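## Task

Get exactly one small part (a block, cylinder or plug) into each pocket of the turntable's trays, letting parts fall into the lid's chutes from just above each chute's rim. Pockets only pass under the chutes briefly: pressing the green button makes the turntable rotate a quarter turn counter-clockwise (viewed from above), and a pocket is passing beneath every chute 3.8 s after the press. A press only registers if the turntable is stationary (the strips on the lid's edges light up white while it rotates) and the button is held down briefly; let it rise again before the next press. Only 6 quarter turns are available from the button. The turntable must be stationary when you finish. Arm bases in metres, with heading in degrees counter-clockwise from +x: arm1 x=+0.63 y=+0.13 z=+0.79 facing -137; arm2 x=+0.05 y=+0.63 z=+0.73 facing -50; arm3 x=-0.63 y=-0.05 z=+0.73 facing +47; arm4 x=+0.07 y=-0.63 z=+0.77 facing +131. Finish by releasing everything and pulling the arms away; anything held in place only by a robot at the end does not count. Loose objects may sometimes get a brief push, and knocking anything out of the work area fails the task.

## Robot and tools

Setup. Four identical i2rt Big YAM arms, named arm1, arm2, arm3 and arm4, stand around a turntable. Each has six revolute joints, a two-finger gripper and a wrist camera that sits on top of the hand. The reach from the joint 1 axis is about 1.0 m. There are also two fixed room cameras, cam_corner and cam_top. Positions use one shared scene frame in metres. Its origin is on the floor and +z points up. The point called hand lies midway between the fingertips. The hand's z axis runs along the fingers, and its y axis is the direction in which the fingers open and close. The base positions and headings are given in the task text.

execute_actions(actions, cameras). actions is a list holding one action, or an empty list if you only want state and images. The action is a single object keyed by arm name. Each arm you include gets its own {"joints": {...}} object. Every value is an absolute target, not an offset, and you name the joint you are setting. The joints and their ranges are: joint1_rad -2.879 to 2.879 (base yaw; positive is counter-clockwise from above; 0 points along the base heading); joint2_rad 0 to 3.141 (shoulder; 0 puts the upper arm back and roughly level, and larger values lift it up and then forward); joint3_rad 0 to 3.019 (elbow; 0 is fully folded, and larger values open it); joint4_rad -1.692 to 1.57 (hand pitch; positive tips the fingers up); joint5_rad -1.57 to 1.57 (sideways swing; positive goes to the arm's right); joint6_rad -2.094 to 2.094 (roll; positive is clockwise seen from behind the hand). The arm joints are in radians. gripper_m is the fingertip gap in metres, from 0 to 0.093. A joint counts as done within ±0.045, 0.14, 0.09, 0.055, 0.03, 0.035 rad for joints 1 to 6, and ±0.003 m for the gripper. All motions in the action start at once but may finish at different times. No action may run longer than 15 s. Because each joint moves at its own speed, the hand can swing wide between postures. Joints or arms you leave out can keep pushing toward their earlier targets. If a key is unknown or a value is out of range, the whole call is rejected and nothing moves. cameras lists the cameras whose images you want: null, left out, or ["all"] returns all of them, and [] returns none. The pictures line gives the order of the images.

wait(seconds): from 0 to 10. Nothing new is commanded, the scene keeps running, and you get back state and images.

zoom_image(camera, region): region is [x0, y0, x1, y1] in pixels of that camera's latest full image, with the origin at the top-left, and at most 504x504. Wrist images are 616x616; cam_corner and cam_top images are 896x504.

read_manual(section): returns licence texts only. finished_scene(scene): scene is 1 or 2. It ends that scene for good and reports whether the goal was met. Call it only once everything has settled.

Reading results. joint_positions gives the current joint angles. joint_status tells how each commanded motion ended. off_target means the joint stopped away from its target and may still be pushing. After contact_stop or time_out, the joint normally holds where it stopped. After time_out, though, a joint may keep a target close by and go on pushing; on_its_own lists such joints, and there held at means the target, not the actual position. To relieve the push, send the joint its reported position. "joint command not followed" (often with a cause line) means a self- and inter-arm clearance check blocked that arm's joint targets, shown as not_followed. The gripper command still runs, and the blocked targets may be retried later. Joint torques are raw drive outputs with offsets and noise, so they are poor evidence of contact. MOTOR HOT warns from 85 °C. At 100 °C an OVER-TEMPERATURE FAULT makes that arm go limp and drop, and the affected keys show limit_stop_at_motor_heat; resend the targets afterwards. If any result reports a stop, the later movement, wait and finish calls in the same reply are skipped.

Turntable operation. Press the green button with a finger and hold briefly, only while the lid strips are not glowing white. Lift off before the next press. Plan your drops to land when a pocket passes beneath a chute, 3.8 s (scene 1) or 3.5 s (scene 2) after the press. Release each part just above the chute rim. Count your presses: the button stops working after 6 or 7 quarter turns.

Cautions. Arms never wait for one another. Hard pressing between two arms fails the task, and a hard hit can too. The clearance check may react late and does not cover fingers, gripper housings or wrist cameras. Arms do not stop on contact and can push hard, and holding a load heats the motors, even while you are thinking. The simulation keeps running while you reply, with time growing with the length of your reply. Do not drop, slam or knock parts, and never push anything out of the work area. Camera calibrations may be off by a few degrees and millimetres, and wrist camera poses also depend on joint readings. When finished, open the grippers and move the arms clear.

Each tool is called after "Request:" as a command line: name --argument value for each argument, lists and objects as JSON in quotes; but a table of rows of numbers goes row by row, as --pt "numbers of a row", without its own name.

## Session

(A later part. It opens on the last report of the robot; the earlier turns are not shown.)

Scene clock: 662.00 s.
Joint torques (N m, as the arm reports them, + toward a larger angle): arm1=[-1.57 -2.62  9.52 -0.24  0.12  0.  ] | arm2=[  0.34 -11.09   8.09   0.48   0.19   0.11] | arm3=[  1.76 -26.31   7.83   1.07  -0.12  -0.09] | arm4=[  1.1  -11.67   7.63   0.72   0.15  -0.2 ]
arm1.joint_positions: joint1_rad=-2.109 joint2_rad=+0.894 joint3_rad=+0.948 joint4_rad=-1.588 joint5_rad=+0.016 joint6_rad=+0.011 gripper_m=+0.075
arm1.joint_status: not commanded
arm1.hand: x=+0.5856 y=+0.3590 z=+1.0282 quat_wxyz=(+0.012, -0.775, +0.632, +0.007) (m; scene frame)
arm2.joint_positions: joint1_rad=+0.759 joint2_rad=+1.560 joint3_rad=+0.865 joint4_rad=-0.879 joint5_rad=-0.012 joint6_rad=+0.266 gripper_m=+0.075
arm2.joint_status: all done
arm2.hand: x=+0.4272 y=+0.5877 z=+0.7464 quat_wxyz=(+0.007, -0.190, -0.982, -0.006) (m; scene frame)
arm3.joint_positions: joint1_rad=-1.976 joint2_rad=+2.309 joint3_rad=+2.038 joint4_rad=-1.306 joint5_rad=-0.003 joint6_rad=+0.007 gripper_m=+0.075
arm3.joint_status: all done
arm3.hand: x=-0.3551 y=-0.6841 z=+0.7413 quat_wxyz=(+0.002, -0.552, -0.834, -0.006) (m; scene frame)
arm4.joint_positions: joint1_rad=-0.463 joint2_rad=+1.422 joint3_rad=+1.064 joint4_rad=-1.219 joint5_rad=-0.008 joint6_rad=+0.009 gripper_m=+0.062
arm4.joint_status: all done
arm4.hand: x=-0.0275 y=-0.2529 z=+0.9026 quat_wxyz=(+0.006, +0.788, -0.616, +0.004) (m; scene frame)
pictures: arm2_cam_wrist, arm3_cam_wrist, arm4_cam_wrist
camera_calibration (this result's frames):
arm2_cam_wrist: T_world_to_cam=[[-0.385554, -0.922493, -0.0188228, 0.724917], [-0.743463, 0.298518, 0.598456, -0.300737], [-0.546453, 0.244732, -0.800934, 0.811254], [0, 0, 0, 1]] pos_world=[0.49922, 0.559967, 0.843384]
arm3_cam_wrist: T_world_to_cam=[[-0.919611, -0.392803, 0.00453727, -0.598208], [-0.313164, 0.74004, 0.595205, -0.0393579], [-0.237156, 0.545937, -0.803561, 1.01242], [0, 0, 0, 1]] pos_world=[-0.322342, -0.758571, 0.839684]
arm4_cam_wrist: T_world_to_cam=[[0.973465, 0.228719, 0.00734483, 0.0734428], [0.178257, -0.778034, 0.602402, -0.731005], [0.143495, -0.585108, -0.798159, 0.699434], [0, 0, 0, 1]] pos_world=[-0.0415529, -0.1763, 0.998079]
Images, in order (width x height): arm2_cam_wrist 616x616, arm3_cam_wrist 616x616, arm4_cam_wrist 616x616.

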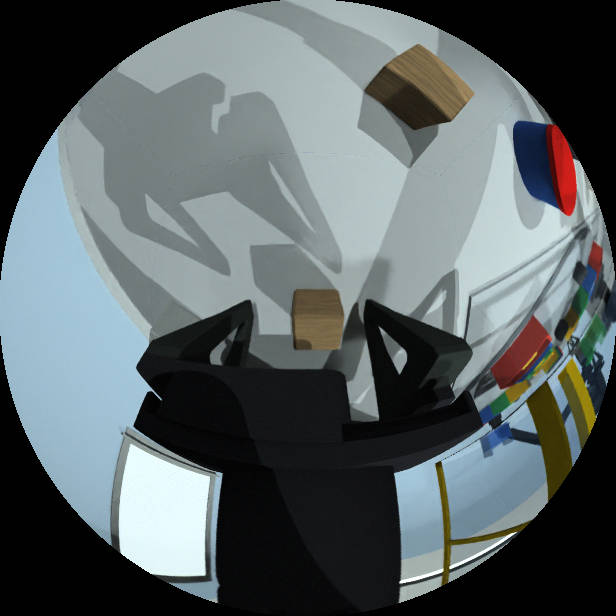

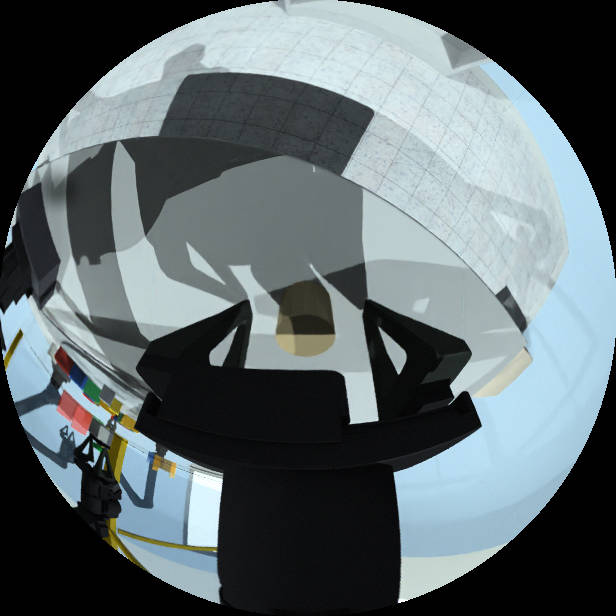

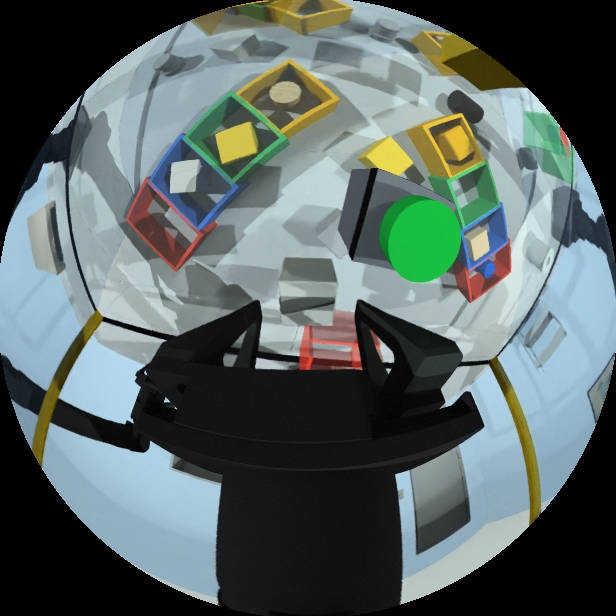

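Request:
execute_actions --actions '[{"arm2":{"joints":{"gripper_m":0}},"arm3":{"joints":{"gripper_m":0}},"arm4":{"joints":{"joint2_rad":1.45,"joint3_rad":1.03,"joint4_rad":-1.133}}}]' --cameras '["arm4_cam_wrist"]'

Request:
execute_actions --actions '[{"arm2":{"joints":{"joint2_rad":0.9,"joint3_rad":1.0,"joint4_rad":-1.65,"joint6_rad":-0.21}},"arm3":{"joints":{"joint2_rad":0.9,"joint3_rad":1.02,"joint4_rad":-1.65,"joint6_rad":0.1}}}]' --cameras '[]'

Request:
execute_actions --actions '[{"arm2":{"joints":{"joint1_rad":-0.927}},"arm3":{"joints":{"joint1_rad":-0.689}},"arm1":{"joints":{"joint2_rad":1.46,"joint3_rad":0.867,"joint4_rad":-0.95}}}]' --cameras '["arm4_cam_wrist","arm1_cam_wrist"]'

Scene clock: 673.00 s.
Joint torques (N m, as the arm reports them, + toward a larger angle): arm1=[-1.5  -2.61  9.5  -0.25  0.13  0.  ] | arm2=[  0.29 -10.91   8.09   0.5    0.17   0.14] | arm3=[  2.05 -25.7    8.     1.11  -0.09  -0.07] | arm4=[  0.88 -10.77   6.93   0.73   0.16  -0.19]
arm1.joint_positions: joint1_rad=-2.109 joint2_rad=+0.894 joint3_rad=+0.948 joint4_rad=-1.588 joint5_rad=+0.016 joint6_rad=+0.011 gripper_m=+0.075
arm1.joint_status: not commanded
arm1.hand: x=+0.5856 y=+0.3590 z=+1.0282 quat_wxyz=(+0.012, -0.775, +0.632, +0.007) (m; scene frame)
arm2.joint_positions: joint1_rad=+0.759 joint2_rad=+1.560 joint3_rad=+0.865 joint4_rad=-0.879 joint5_rad=-0.012 joint6_rad=+0.267 gripper_m=+0.030
arm2.joint_status: gripper_m off_target (ended at +0.030, target +0.000)
arm2.hand: x=+0.4272 y=+0.5877 z=+0.7464 quat_wxyz=(+0.007, -0.190, -0.982, -0.006) (m; scene frame)
arm3.joint_positions: joint1_rad=-1.976 joint2_rad=+2.309 joint3_rad=+2.038 joint4_rad=-1.306 joint5_rad=-0.003 joint6_rad=+0.007 gripper_m=+0.031
arm3.joint_status: gripper_m off_target (ended at +0.031, target +0.000)
arm3.hand: x=-0.3551 y=-0.6841 z=+0.7413 quat_wxyz=(+0.002, -0.552, -0.834, -0.006) (m; scene frame)
arm4.joint_positions: joint1_rad=-0.463 joint2_rad=+1.451 joint3_rad=+1.030 joint4_rad=-1.147 joint5_rad=-0.008 joint6_rad=+0.009 gripper_m=+0.062
arm4.joint_status: all done
arm4.hand: x=-0.0284 y=-0.2490 z=+0.8798 quat_wxyz=(+0.003, +0.788, -0.616, +0.001) (m; scene frame)
pictures: arm4_cam_wrist
camera_calibration (this result's frames):
arm4_cam_wrist: T_world_to_cam=[[0.973473, 0.228688, 0.00714319, 0.0737842], [0.179655, -0.783335, 0.595072, -0.708864], [0.141682, -0.578004, -0.803641, 0.69027], [0, 0, 0, 1]] pos_world=[-0.0422749, -0.173173, 0.976027]
Images, in order (width x height): arm4_cam_wrist 616x616.

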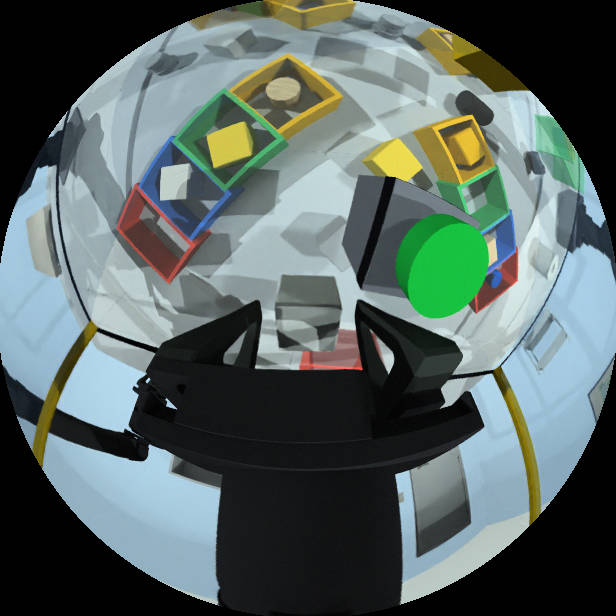

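Scene clock: 674.77 s.
Joint torques (N m, as the arm reports them, + toward a larger angle): arm1=[-1.59 -2.61  9.51 -0.23  0.12  0.  ] | arm2=[ 0.22 -3.29 12.8  -0.13  0.13 -0.21] | arm3=[ 2.35 -2.54  7.94  0.39 -0.06  0.11] | arm4=[  0.94 -10.77   6.96   0.87   0.15  -0.19]
arm1.joint_positions: joint1_rad=-2.109 joint2_rad=+0.894 joint3_rad=+0.948 joint4_rad=-1.588 joint5_rad=+0.016 joint6_rad=+0.011 gripper_m=+0.075
arm1.joint_status: not commanded
arm1.hand: x=+0.5856 y=+0.3590 z=+1.0282 quat_wxyz=(+0.012, -0.775, +0.632, +0.007) (m; scene frame)
arm2.joint_positions: joint1_rad=+0.759 joint2_rad=+0.893 joint3_rad=+0.963 joint4_rad=-1.642 joint5_rad=-0.012 joint6_rad=-0.196 gripper_m=+0.030
arm2.joint_status: all done
arm2.hand: x=+0.2705 y=+0.6057 z=+0.9777 quat_wxyz=(+0.005, +0.040, -0.999, -0.008) (m; scene frame)
arm3.joint_positions: joint1_rad=-1.976 joint2_rad=+0.895 joint3_rad=+1.021 joint4_rad=-1.642 joint5_rad=-0.003 joint6_rad=+0.091 gripper_m=+0.031
arm3.joint_status: all done
arm3.hand: x=-0.5398 y=-0.2602 z=+0.9971 quat_wxyz=(-0.024, -0.587, -0.810, +0.009) (m; scene frame)
arm4.joint_positions: joint1_rad=-0.463 joint2_rad=+1.451 joint3_rad=+1.030 joint4_rad=-1.147 joint5_rad=-0.008 joint6_rad=+0.009 gripper_m=+0.062
arm4.joint_status: not commanded
arm4.hand: x=-0.0284 y=-0.2490 z=+0.8798 quat_wxyz=(+0.003, +0.788, -0.616, +0.001) (m; scene frame)
pictures: none
No camera images: the call's "cameras" was empty. Leave "cameras" out to get every camera's image.

Scene clock: 676.60 s.
Joint torques (N m, as the arm reports them, + toward a larger angle): arm1=[ -1.48 -11.24   8.05   0.91   0.13   0.  ] | arm2=[ 0.13 -3.2  12.78 -0.09  0.12 -0.19] | arm3=[ 1.66 -2.61  7.92  0.28 -0.01  0.06] | arm4=[  0.77 -10.31   6.99   0.85   0.13  -0.2 ]
arm1.joint_positions: joint1_rad=-2.109 joint2_rad=+1.464 joint3_rad=+0.862 joint4_rad=-0.965 joint5_rad=+0.016 joint6_rad=+0.011 gripper_m=+0.075
arm1.joint_status: all done
arm1.hand: x=+0.5555 y=+0.4902 z=+0.8356 quat_wxyz=(+0.001, -0.775, +0.631, -0.006) (m; scene frame)
arm2.joint_positions: joint1_rad=-0.923 joint2_rad=+0.893 joint3_rad=+0.963 joint4_rad=-1.642 joint5_rad=-0.012 joint6_rad=-0.197 gripper_m=+0.030
arm2.joint_status: all done
arm2.hand: x=+0.0064 y=+0.4165 z=+0.9799 quat_wxyz=(+0.000, -0.717, -0.697, -0.001) (m; scene frame)
arm3.joint_positions: joint1_rad=-0.697 joint2_rad=+0.897 joint3_rad=+1.021 joint4_rad=-1.642 joint5_rad=-0.004 joint6_rad=+0.092 gripper_m=+0.031
arm3.joint_status: all done
arm3.hand: x=-0.4021 y=-0.0222 z=+0.9984 quat_wxyz=(-0.027, +0.011, -1.000, -0.007) (m; scene frame)
arm4.joint_positions: joint1_rad=-0.463 joint2_rad=+1.451 joint3_rad=+1.030 joint4_rad=-1.147 joint5_rad=-0.008 joint6_rad=+0.009 gripper_m=+0.062
arm4.joint_status: not commanded
arm4.hand: x=-0.0284 y=-0.2490 z=+0.8798 quat_wxyz=(+0.003, +0.788, -0.616, +0.001) (m; scene frame)
pictures: arm1_cam_wrist, arm4_cam_wrist
camera_calibration (this result's frames):
arm1_cam_wrist: T_world_to_cam=[[0.981134, 0.191565, 0.0260613, -0.665629], [0.13797, -0.788227, 0.599718, -0.189301], [0.135427, -0.584808, -0.799787, 1.00164], [0, 0, 0, 1]] pos_world=[0.543539, 0.564068, 0.931975]
arm4_cam_wrist: T_world_to_cam=[[0.973473, 0.228688, 0.00714319, 0.0737842], [0.179655, -0.783335, 0.595072, -0.708864], [0.141682, -0.578004, -0.803641, 0.69027], [0, 0, 0, 1]] pos_world=[-0.0422749, -0.173173, 0.976027]
Images, in order (width x height): arm1_cam_wrist 616x616, arm4_cam_wrist 616x616.

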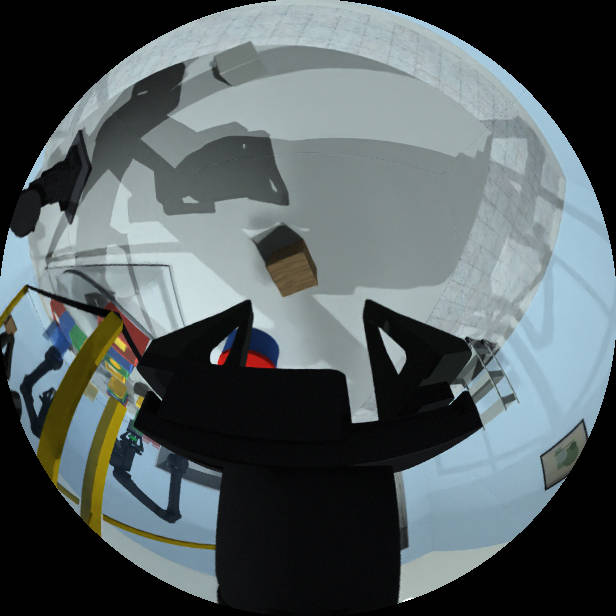

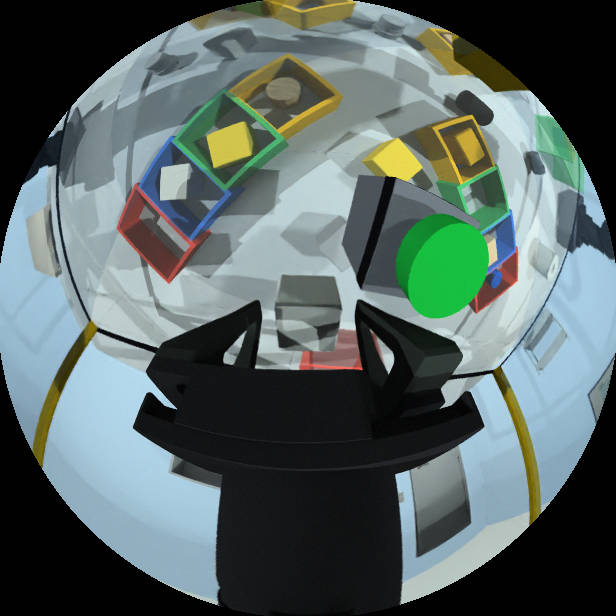

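Request:
execute_actions --actions '[{"arm4":{"joints":{"gripper_m":0}},"arm1":{"joints":{"joint1_rad":-2.06,"joint6_rad":-0.36}}}]' --cameras '[]'

Request:
execute_actions --actions '[{"arm4":{"joints":{"joint2_rad":1.25,"joint3_rad":1.15,"joint4_rad":-1.41}},"arm1":{"joints":{"joint2_rad":1.642,"joint3_rad":0.775,"joint4_rad":-0.672}}}]' --cameras '["arm4_cam_wrist","arm1_cam_wrist"]'

Scene clock: 683.97 s.
Joint torques (N m, as the arm reports them, + toward a larger angle): arm1=[ -0.1  -11.6    8.17   0.91   0.09  -0.03] | arm2=[ 0.06 -3.02 12.87 -0.11  0.12 -0.18] | arm3=[ 2.05 -2.96  7.89  0.25 -0.01  0.06] | arm4=[  1.05 -10.79   6.79   0.67   0.13  -0.21]
arm1.joint_positions: joint1_rad=-2.068 joint2_rad=+1.464 joint3_rad=+0.862 joint4_rad=-0.965 joint5_rad=+0.016 joint6_rad=-0.346 gripper_m=+0.075
arm1.joint_status: all done
arm1.hand: x=+0.5410 y=+0.4868 z=+0.8357 quat_wxyz=(+0.000, -0.885, +0.465, -0.005) (m; scene frame)
arm2.joint_positions: joint1_rad=-0.923 joint2_rad=+0.893 joint3_rad=+0.963 joint4_rad=-1.642 joint5_rad=-0.012 joint6_rad=-0.197 gripper_m=+0.030
arm2.joint_status: not commanded
arm2.hand: x=+0.0064 y=+0.4165 z=+0.9799 quat_wxyz=(+0.000, -0.717, -0.697, -0.001) (m; scene frame)
arm3.joint_positions: joint1_rad=-0.697 joint2_rad=+0.897 joint3_rad=+1.021 joint4_rad=-1.642 joint5_rad=-0.004 joint6_rad=+0.092 gripper_m=+0.031
arm3.joint_status: not commanded
arm3.hand: x=-0.4021 y=-0.0222 z=+0.9984 quat_wxyz=(-0.027, +0.011, -1.000, -0.007) (m; scene frame)
arm4.joint_positions: joint1_rad=-0.463 joint2_rad=+1.451 joint3_rad=+1.030 joint4_rad=-1.147 joint5_rad=-0.008 joint6_rad=+0.009 gripper_m=+0.039
arm4.joint_status: gripper_m off_target (ended at +0.039, target +0.000)
arm4.hand: x=-0.0284 y=-0.2490 z=+0.8798 quat_wxyz=(+0.003, +0.788, -0.616, +0.001) (m; scene frame)
pictures: none
No camera images: the call's "cameras" was empty. Leave "cameras" out to get every camera's image.

Scene clock: 685.13 s.
Joint torques (N m, as the arm reports them, + toward a larger angle): arm1=[ -0.06 -13.64   6.84   0.86   0.09  -0.02] | arm2=[ 0.2  -3.13 12.81 -0.1   0.14 -0.17] | arm3=[ 1.97 -2.93  7.94  0.34  0.    0.08] | arm4=[ 1.05 -8.72 10.75 -0.4   0.1  -0.21]
arm1.joint_positions: joint1_rad=-2.068 joint2_rad=+1.657 joint3_rad=+0.764 joint4_rad=-0.687 joint5_rad=+0.016 joint6_rad=-0.347 gripper_m=+0.075
arm1.joint_status: all done
arm1.hand: x=+0.5418 y=+0.4809 z=+0.7424 quat_wxyz=(-0.004, -0.885, +0.465, -0.009) (m; scene frame)
arm2.joint_positions: joint1_rad=-0.923 joint2_rad=+0.893 joint3_rad=+0.963 joint4_rad=-1.642 joint5_rad=-0.012 joint6_rad=-0.197 gripper_m=+0.030
arm2.joint_status: not commanded
arm2.hand: x=+0.0064 y=+0.4165 z=+0.9799 quat_wxyz=(+0.000, -0.717, -0.697, -0.001) (m; scene frame)
arm3.joint_positions: joint1_rad=-0.697 joint2_rad=+0.897 joint3_rad=+1.021 joint4_rad=-1.642 joint5_rad=-0.004 joint6_rad=+0.092 gripper_m=+0.031
arm3.joint_status: not commanded
arm3.hand: x=-0.4021 y=-0.0222 z=+0.9984 quat_wxyz=(-0.027, +0.011, -1.000, -0.007) (m; scene frame)
arm4.joint_positions: joint1_rad=-0.463 joint2_rad=+1.248 joint3_rad=+1.108 joint4_rad=-1.398 joint5_rad=-0.008 joint6_rad=+0.009 gripper_m=+0.039
arm4.joint_status: all done
arm4.hand: x=-0.0188 y=-0.2876 z=+0.9799 quat_wxyz=(-0.006, +0.788, -0.616, -0.011) (m; scene frame)
pictures: arm1_cam_wrist, arm4_cam_wrist
camera_calibration (this result's frames):
arm1_cam_wrist: T_world_to_cam=[[0.829565, 0.55809, 0.0189174, -0.73681], [0.432441, -0.663492, 0.610551, -0.366459], [0.353294, -0.498311, -0.791751, 0.757919], [0, 0, 0, 1]] pos_world=[0.501935, 0.545743, 0.837763]
arm4_cam_wrist: T_world_to_cam=[[0.973412, 0.228969, 0.00647032, 0.073307], [0.184549, -0.800675, 0.569967, -0.780702], [0.135686, -0.553618, -0.821642, 0.771493], [0, 0, 0, 1]] pos_world=[-0.0319606, -0.214761, 1.07839]
Images, in order (width x height): arm1_cam_wrist 616x616, arm4_cam_wrist 616x616.

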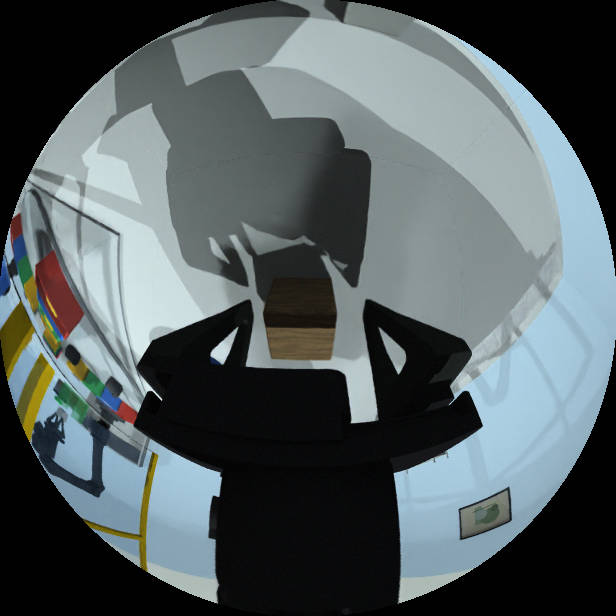

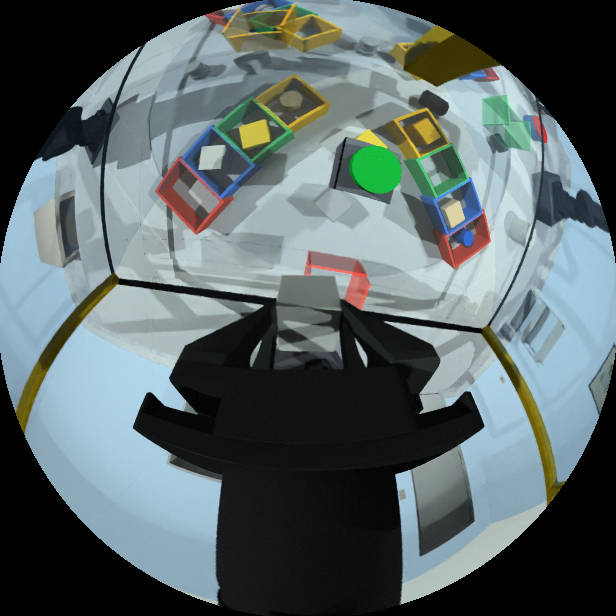

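Request:
execute_actions --actions '[{"arm1":{"joints":{"gripper_m":0}},"arm4":{"joints":{"joint2_rad":1.3,"joint3_rad":1.4,"joint6_rad":0.12}}}]' --cameras '[]'

Request:
execute_actions --actions '[{"arm1":{"joints":{"joint2_rad":0.9,"joint3_rad":0.97,"joint4_rad":-1.6,"joint6_rad":0.21}},"arm4":{"joints":{"joint1_rad":-0.594,"joint4_rad":-1.43}},"arm2":{"joints":{"joint2_rad":1.255,"joint3_rad":1.175,"joint4_rad":-1.47}},"arm3":{"joints":{"joint2_rad":1.38,"joint3_rad":1.25,"joint4_rad":-0.965}}}]' --cameras '[]'

Request:
execute_actions --actions '[{"arm1":{"joints":{"joint1_rad":-0.501}},"arm4":{"joints":{"joint2_rad":1.495}}}]' --cameras '[]'

Request:
execute_actions --actions '[{"arm1":{"joints":{"joint2_rad":1.505,"joint3_rad":1.275,"joint4_rad":-1.31}}}]' --cameras '["arm1_cam_wrist","arm2_cam_wrist","arm3_cam_wrist","arm4_cam_wrist"]'

Scene clock: 695.53 s.
Joint torques (N m, as the arm reports them, + toward a larger angle): arm1=[ -0.11 -13.78   6.99   0.86   0.08  -0.01] | arm2=[ 0.1  -3.08 12.82 -0.08  0.13 -0.18] | arm3=[ 2.05 -2.74  7.82  0.38 -0.01  0.08] | arm4=[  0.62 -10.21  11.52   0.17   0.12   0.03]
arm1.joint_positions: joint1_rad=-2.068 joint2_rad=+1.657 joint3_rad=+0.764 joint4_rad=-0.687 joint5_rad=+0.016 joint6_rad=-0.348 gripper_m=+0.039
arm1.joint_status: gripper_m off_target (ended at +0.039, target +0.000)
arm1.hand: x=+0.5418 y=+0.4809 z=+0.7424 quat_wxyz=(-0.004, -0.885, +0.465, -0.009) (m; scene frame)
arm2.joint_positions: joint1_rad=-0.923 joint2_rad=+0.893 joint3_rad=+0.963 joint4_rad=-1.642 joint5_rad=-0.012 joint6_rad=-0.197 gripper_m=+0.030
arm2.joint_status: not commanded
arm2.hand: x=+0.0064 y=+0.4165 z=+0.9799 quat_wxyz=(+0.000, -0.717, -0.697, -0.001) (m; scene frame)
arm3.joint_positions: joint1_rad=-0.697 joint2_rad=+0.897 joint3_rad=+1.021 joint4_rad=-1.642 joint5_rad=-0.004 joint6_rad=+0.092 gripper_m=+0.031
arm3.joint_status: not commanded
arm3.hand: x=-0.4021 y=-0.0222 z=+0.9984 quat_wxyz=(-0.027, +0.011, -1.000, -0.007) (m; scene frame)
arm4.joint_positions: joint1_rad=-0.463 joint2_rad=+1.305 joint3_rad=+1.351 joint4_rad=-1.402 joint5_rad=-0.008 joint6_rad=+0.109 gripper_m=+0.039
arm4.joint_status: all done
arm4.hand: x=-0.0366 y=-0.2199 z=+1.0583 quat_wxyz=(-0.057, +0.752, -0.651, -0.086) (m; scene frame)
pictures: none
No camera images: the call's "cameras" was empty. Leave "cameras" out to get every camera's image.

Scene clock: 697.10 s.
Joint torques (N m, as the arm reports them, + toward a larger angle): arm1=[-0.2  -2.94 11.05 -0.31  0.13  0.23] | arm2=[-0.02 -8.75 12.72  0.33  0.11 -0.18] | arm3=[  2.28 -12.69  10.97   2.18   0.02   0.06] | arm4=[  1.78 -10.55  11.52  -0.03   0.16   0.02]
arm1.joint_positions: joint1_rad=-2.068 joint2_rad=+0.897 joint3_rad=+0.948 joint4_rad=-1.587 joint5_rad=+0.016 joint6_rad=+0.196 gripper_m=+0.039
arm1.joint_status: all done
arm1.hand: x=+0.5764 y=+0.3576 z=+1.0278 quat_wxyz=(+0.010, -0.728, +0.686, +0.008) (m; scene frame)
arm2.joint_positions: joint1_rad=-0.923 joint2_rad=+1.264 joint3_rad=+1.139 joint4_rad=-1.475 joint5_rad=-0.012 joint6_rad=-0.197 gripper_m=+0.030
arm2.joint_status: all done
arm2.hand: x=-0.0223 y=+0.2938 z=+0.9495 quat_wxyz=(+0.007, -0.717, -0.696, -0.013) (m; scene frame)
arm3.joint_positions: joint1_rad=-0.697 joint2_rad=+1.390 joint3_rad=+1.213 joint4_rad=-0.984 joint5_rad=-0.004 joint6_rad=+0.092 gripper_m=+0.031
arm3.joint_status: all done
arm3.hand: x=-0.1398 y=+0.0084 z=+0.9515 quat_wxyz=(-0.204, +0.011, -0.979, -0.026) (m; scene frame)
arm4.joint_positions: joint1_rad=-0.602 joint2_rad=+1.305 joint3_rad=+1.351 joint4_rad=-1.417 joint5_rad=-0.008 joint6_rad=+0.111 gripper_m=+0.039
arm4.joint_status: all done
arm4.hand: x=+0.0215 y=-0.2128 z=+1.0578 quat_wxyz=(-0.059, +0.705, -0.702, -0.076) (m; scene frame)
pictures: none
No camera images: the call's "cameras" was empty. Leave "cameras" out to get every camera's image.

Scene clock: 698.87 s.
Joint torques (N m, as the arm reports them, + toward a larger angle): arm1=[ 0.   -2.67 11.08 -0.25  0.13  0.22] | arm2=[ 0.06 -8.96 12.63  0.36  0.12 -0.18] | arm3=[  2.38 -12.86  11.01   2.17  -0.01   0.08] | arm4=[  1.07 -13.52  11.15  -0.49   0.15   0.  ]
arm1.joint_positions: joint1_rad=-0.511 joint2_rad=+0.897 joint3_rad=+0.948 joint4_rad=-1.587 joint5_rad=+0.017 joint6_rad=+0.198 gripper_m=+0.039
arm1.joint_status: all done
arm1.hand: x=+0.4085 y=+0.0839 z=+1.0318 quat_wxyz=(-0.001, -1.000, -0.022, +0.022) (m; scene frame)
arm2.joint_positions: joint1_rad=-0.923 joint2_rad=+1.264 joint3_rad=+1.139 joint4_rad=-1.475 joint5_rad=-0.012 joint6_rad=-0.197 gripper_m=+0.030
arm2.joint_status: not commanded
arm2.hand: x=-0.0223 y=+0.2938 z=+0.9495 quat_wxyz=(+0.007, -0.717, -0.696, -0.013) (m; scene frame)
arm3.joint_positions: joint1_rad=-0.697 joint2_rad=+1.390 joint3_rad=+1.213 joint4_rad=-0.984 joint5_rad=-0.004 joint6_rad=+0.092 gripper_m=+0.031
arm3.joint_status: not commanded
arm3.hand: x=-0.1398 y=+0.0084 z=+0.9515 quat_wxyz=(-0.204, +0.011, -0.979, -0.026) (m; scene frame)
arm4.joint_positions: joint1_rad=-0.602 joint2_rad=+1.514 joint3_rad=+1.351 joint4_rad=-1.419 joint5_rad=-0.008 joint6_rad=+0.111 gripper_m=+0.039
arm4.joint_status: all done
arm4.hand: x=+0.0192 y=-0.1893 z=+0.9721 quat_wxyz=(+0.007, +0.708, -0.706, +0.006) (m; scene frame)
pictures: none
No camera images: the call's "cameras" was empty. Leave "cameras" out to get every camera's image.

Scene clock: 700.27 s.
Joint torques (N m, as the arm reports them, + toward a larger angle): arm1=[  0.1  -15.58  11.29   0.65   0.13   0.22] | arm2=[ 0.13 -9.08 12.63  0.33  0.12 -0.17] | arm3=[  2.45 -12.77  10.95   2.08  -0.02   0.09] | arm4=[  1.21 -13.96  11.03  -0.32   0.16   0.02]
arm1.joint_positions: joint1_rad=-0.511 joint2_rad=+1.524 joint3_rad=+1.247 joint4_rad=-1.320 joint5_rad=+0.017 joint6_rad=+0.198 gripper_m=+0.039
arm1.joint_status: all done
arm1.hand: x=+0.2099 y=+0.0340 z=+0.9522 quat_wxyz=(+0.005, -1.000, -0.022, -0.009) (m; scene frame)
arm2.joint_positions: joint1_rad=-0.923 joint2_rad=+1.264 joint3_rad=+1.139 joint4_rad=-1.475 joint5_rad=-0.012 joint6_rad=-0.197 gripper_m=+0.030
arm2.joint_status: not commanded
arm2.hand: x=-0.0223 y=+0.2938 z=+0.9495 quat_wxyz=(+0.007, -0.717, -0.696, -0.013) (m; scene frame)
arm3.joint_positions: joint1_rad=-0.697 joint2_rad=+1.390 joint3_rad=+1.213 joint4_rad=-0.984 joint5_rad=-0.004 joint6_rad=+0.092 gripper_m=+0.031
arm3.joint_status: not commanded
arm3.hand: x=-0.1398 y=+0.0084 z=+0.9515 quat_wxyz=(-0.204, +0.011, -0.979, -0.026) (m; scene frame)
arm4.joint_positions: joint1_rad=-0.602 joint2_rad=+1.514 joint3_rad=+1.351 joint4_rad=-1.419 joint5_rad=-0.008 joint6_rad=+0.111 gripper_m=+0.039
arm4.joint_status: not commanded
arm4.hand: x=+0.0192 y=-0.1893 z=+0.9721 quat_wxyz=(+0.007, +0.708, -0.706, +0.006) (m; scene frame)
pictures: arm1_cam_wrist, arm2_cam_wrist, arm3_cam_wrist, arm4_cam_wrist
camera_calibration (this result's frames):
arm1_cam_wrist: T_world_to_cam=[[-0.0335639, 0.999062, 0.0273625, -0.0578531], [0.793935, 0.0100227, 0.60792, -0.743786], [0.607076, 0.0421282, -0.793526, 0.74865], [0, 0, 0, 1]] pos_world=[0.134088, 0.0337143, 1.04782]
arm2_cam_wrist: T_world_to_cam=[[-0.998939, 0.0431221, -0.0161702, -0.0155679], [0.0244165, 0.793594, 0.607958, -0.806111], [0.039049, 0.606918, -0.793805, 0.700098], [0, 0, 0, 1]] pos_world=[-0.023207, 0.215494, 1.04557]
arm3_cam_wrist: T_world_to_cam=[[0.0300935, -0.999005, -0.0329265, 0.0444116], [-0.97606, -0.0364696, 0.214424, -0.33331], [-0.215411, 0.0256855, -0.976186, 1.02604], [0, 0, 0, 1]] pos_world=[-0.105646, 0.00585738, 1.07454]
arm4_cam_wrist: T_world_to_cam=[[0.999899, -0.00991182, 0.010184, -0.0355448], [-0.0140531, -0.796239, 0.604819, -0.733804], [0.00211408, -0.604901, -0.796298, 0.78257], [0, 0, 0, 1]] pos_world=[0.0235746, -0.111259, 1.06734]
Images, in order (width x height): arm1_cam_wrist 616x616, arm2_cam_wrist 616x616, arm3_cam_wrist 616x616, arm4_cam_wrist 616x616.

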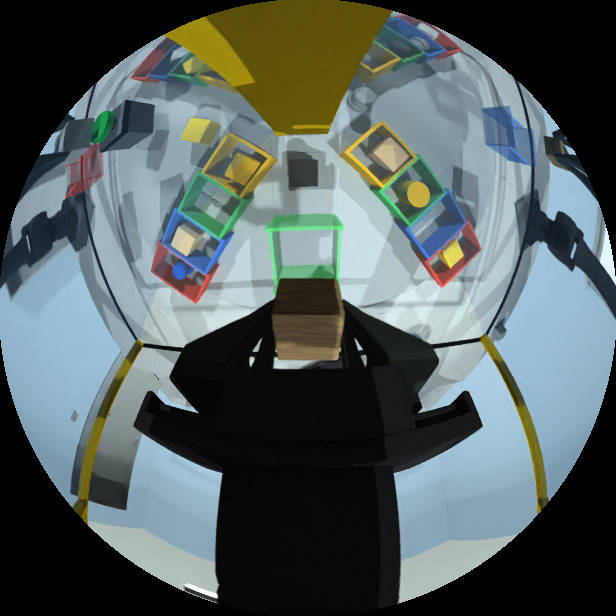

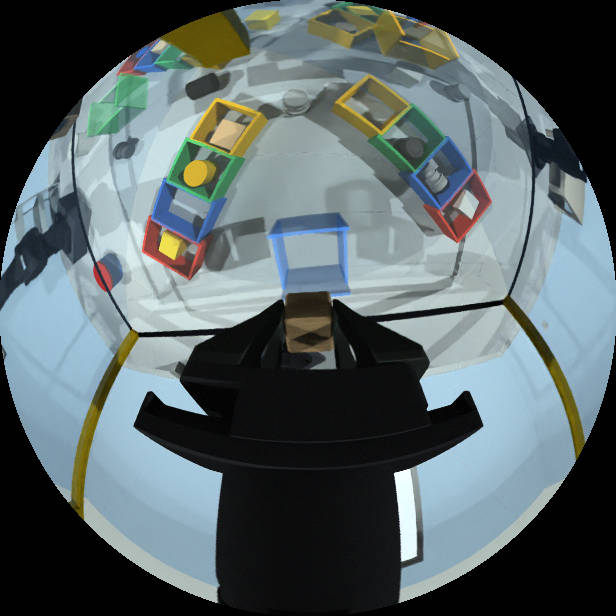

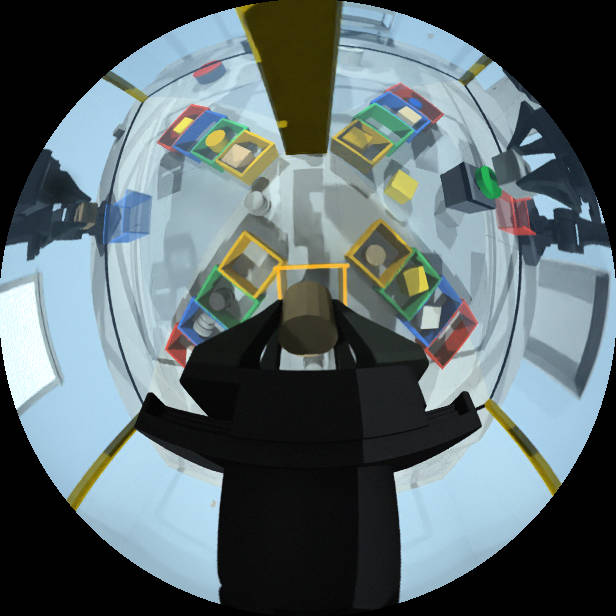

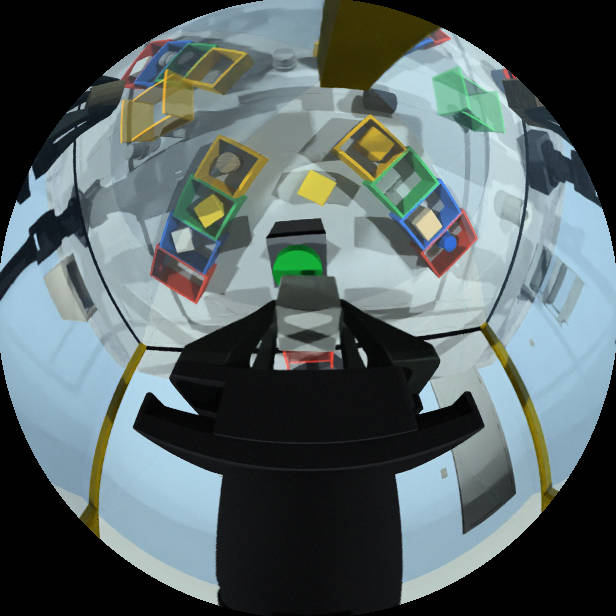

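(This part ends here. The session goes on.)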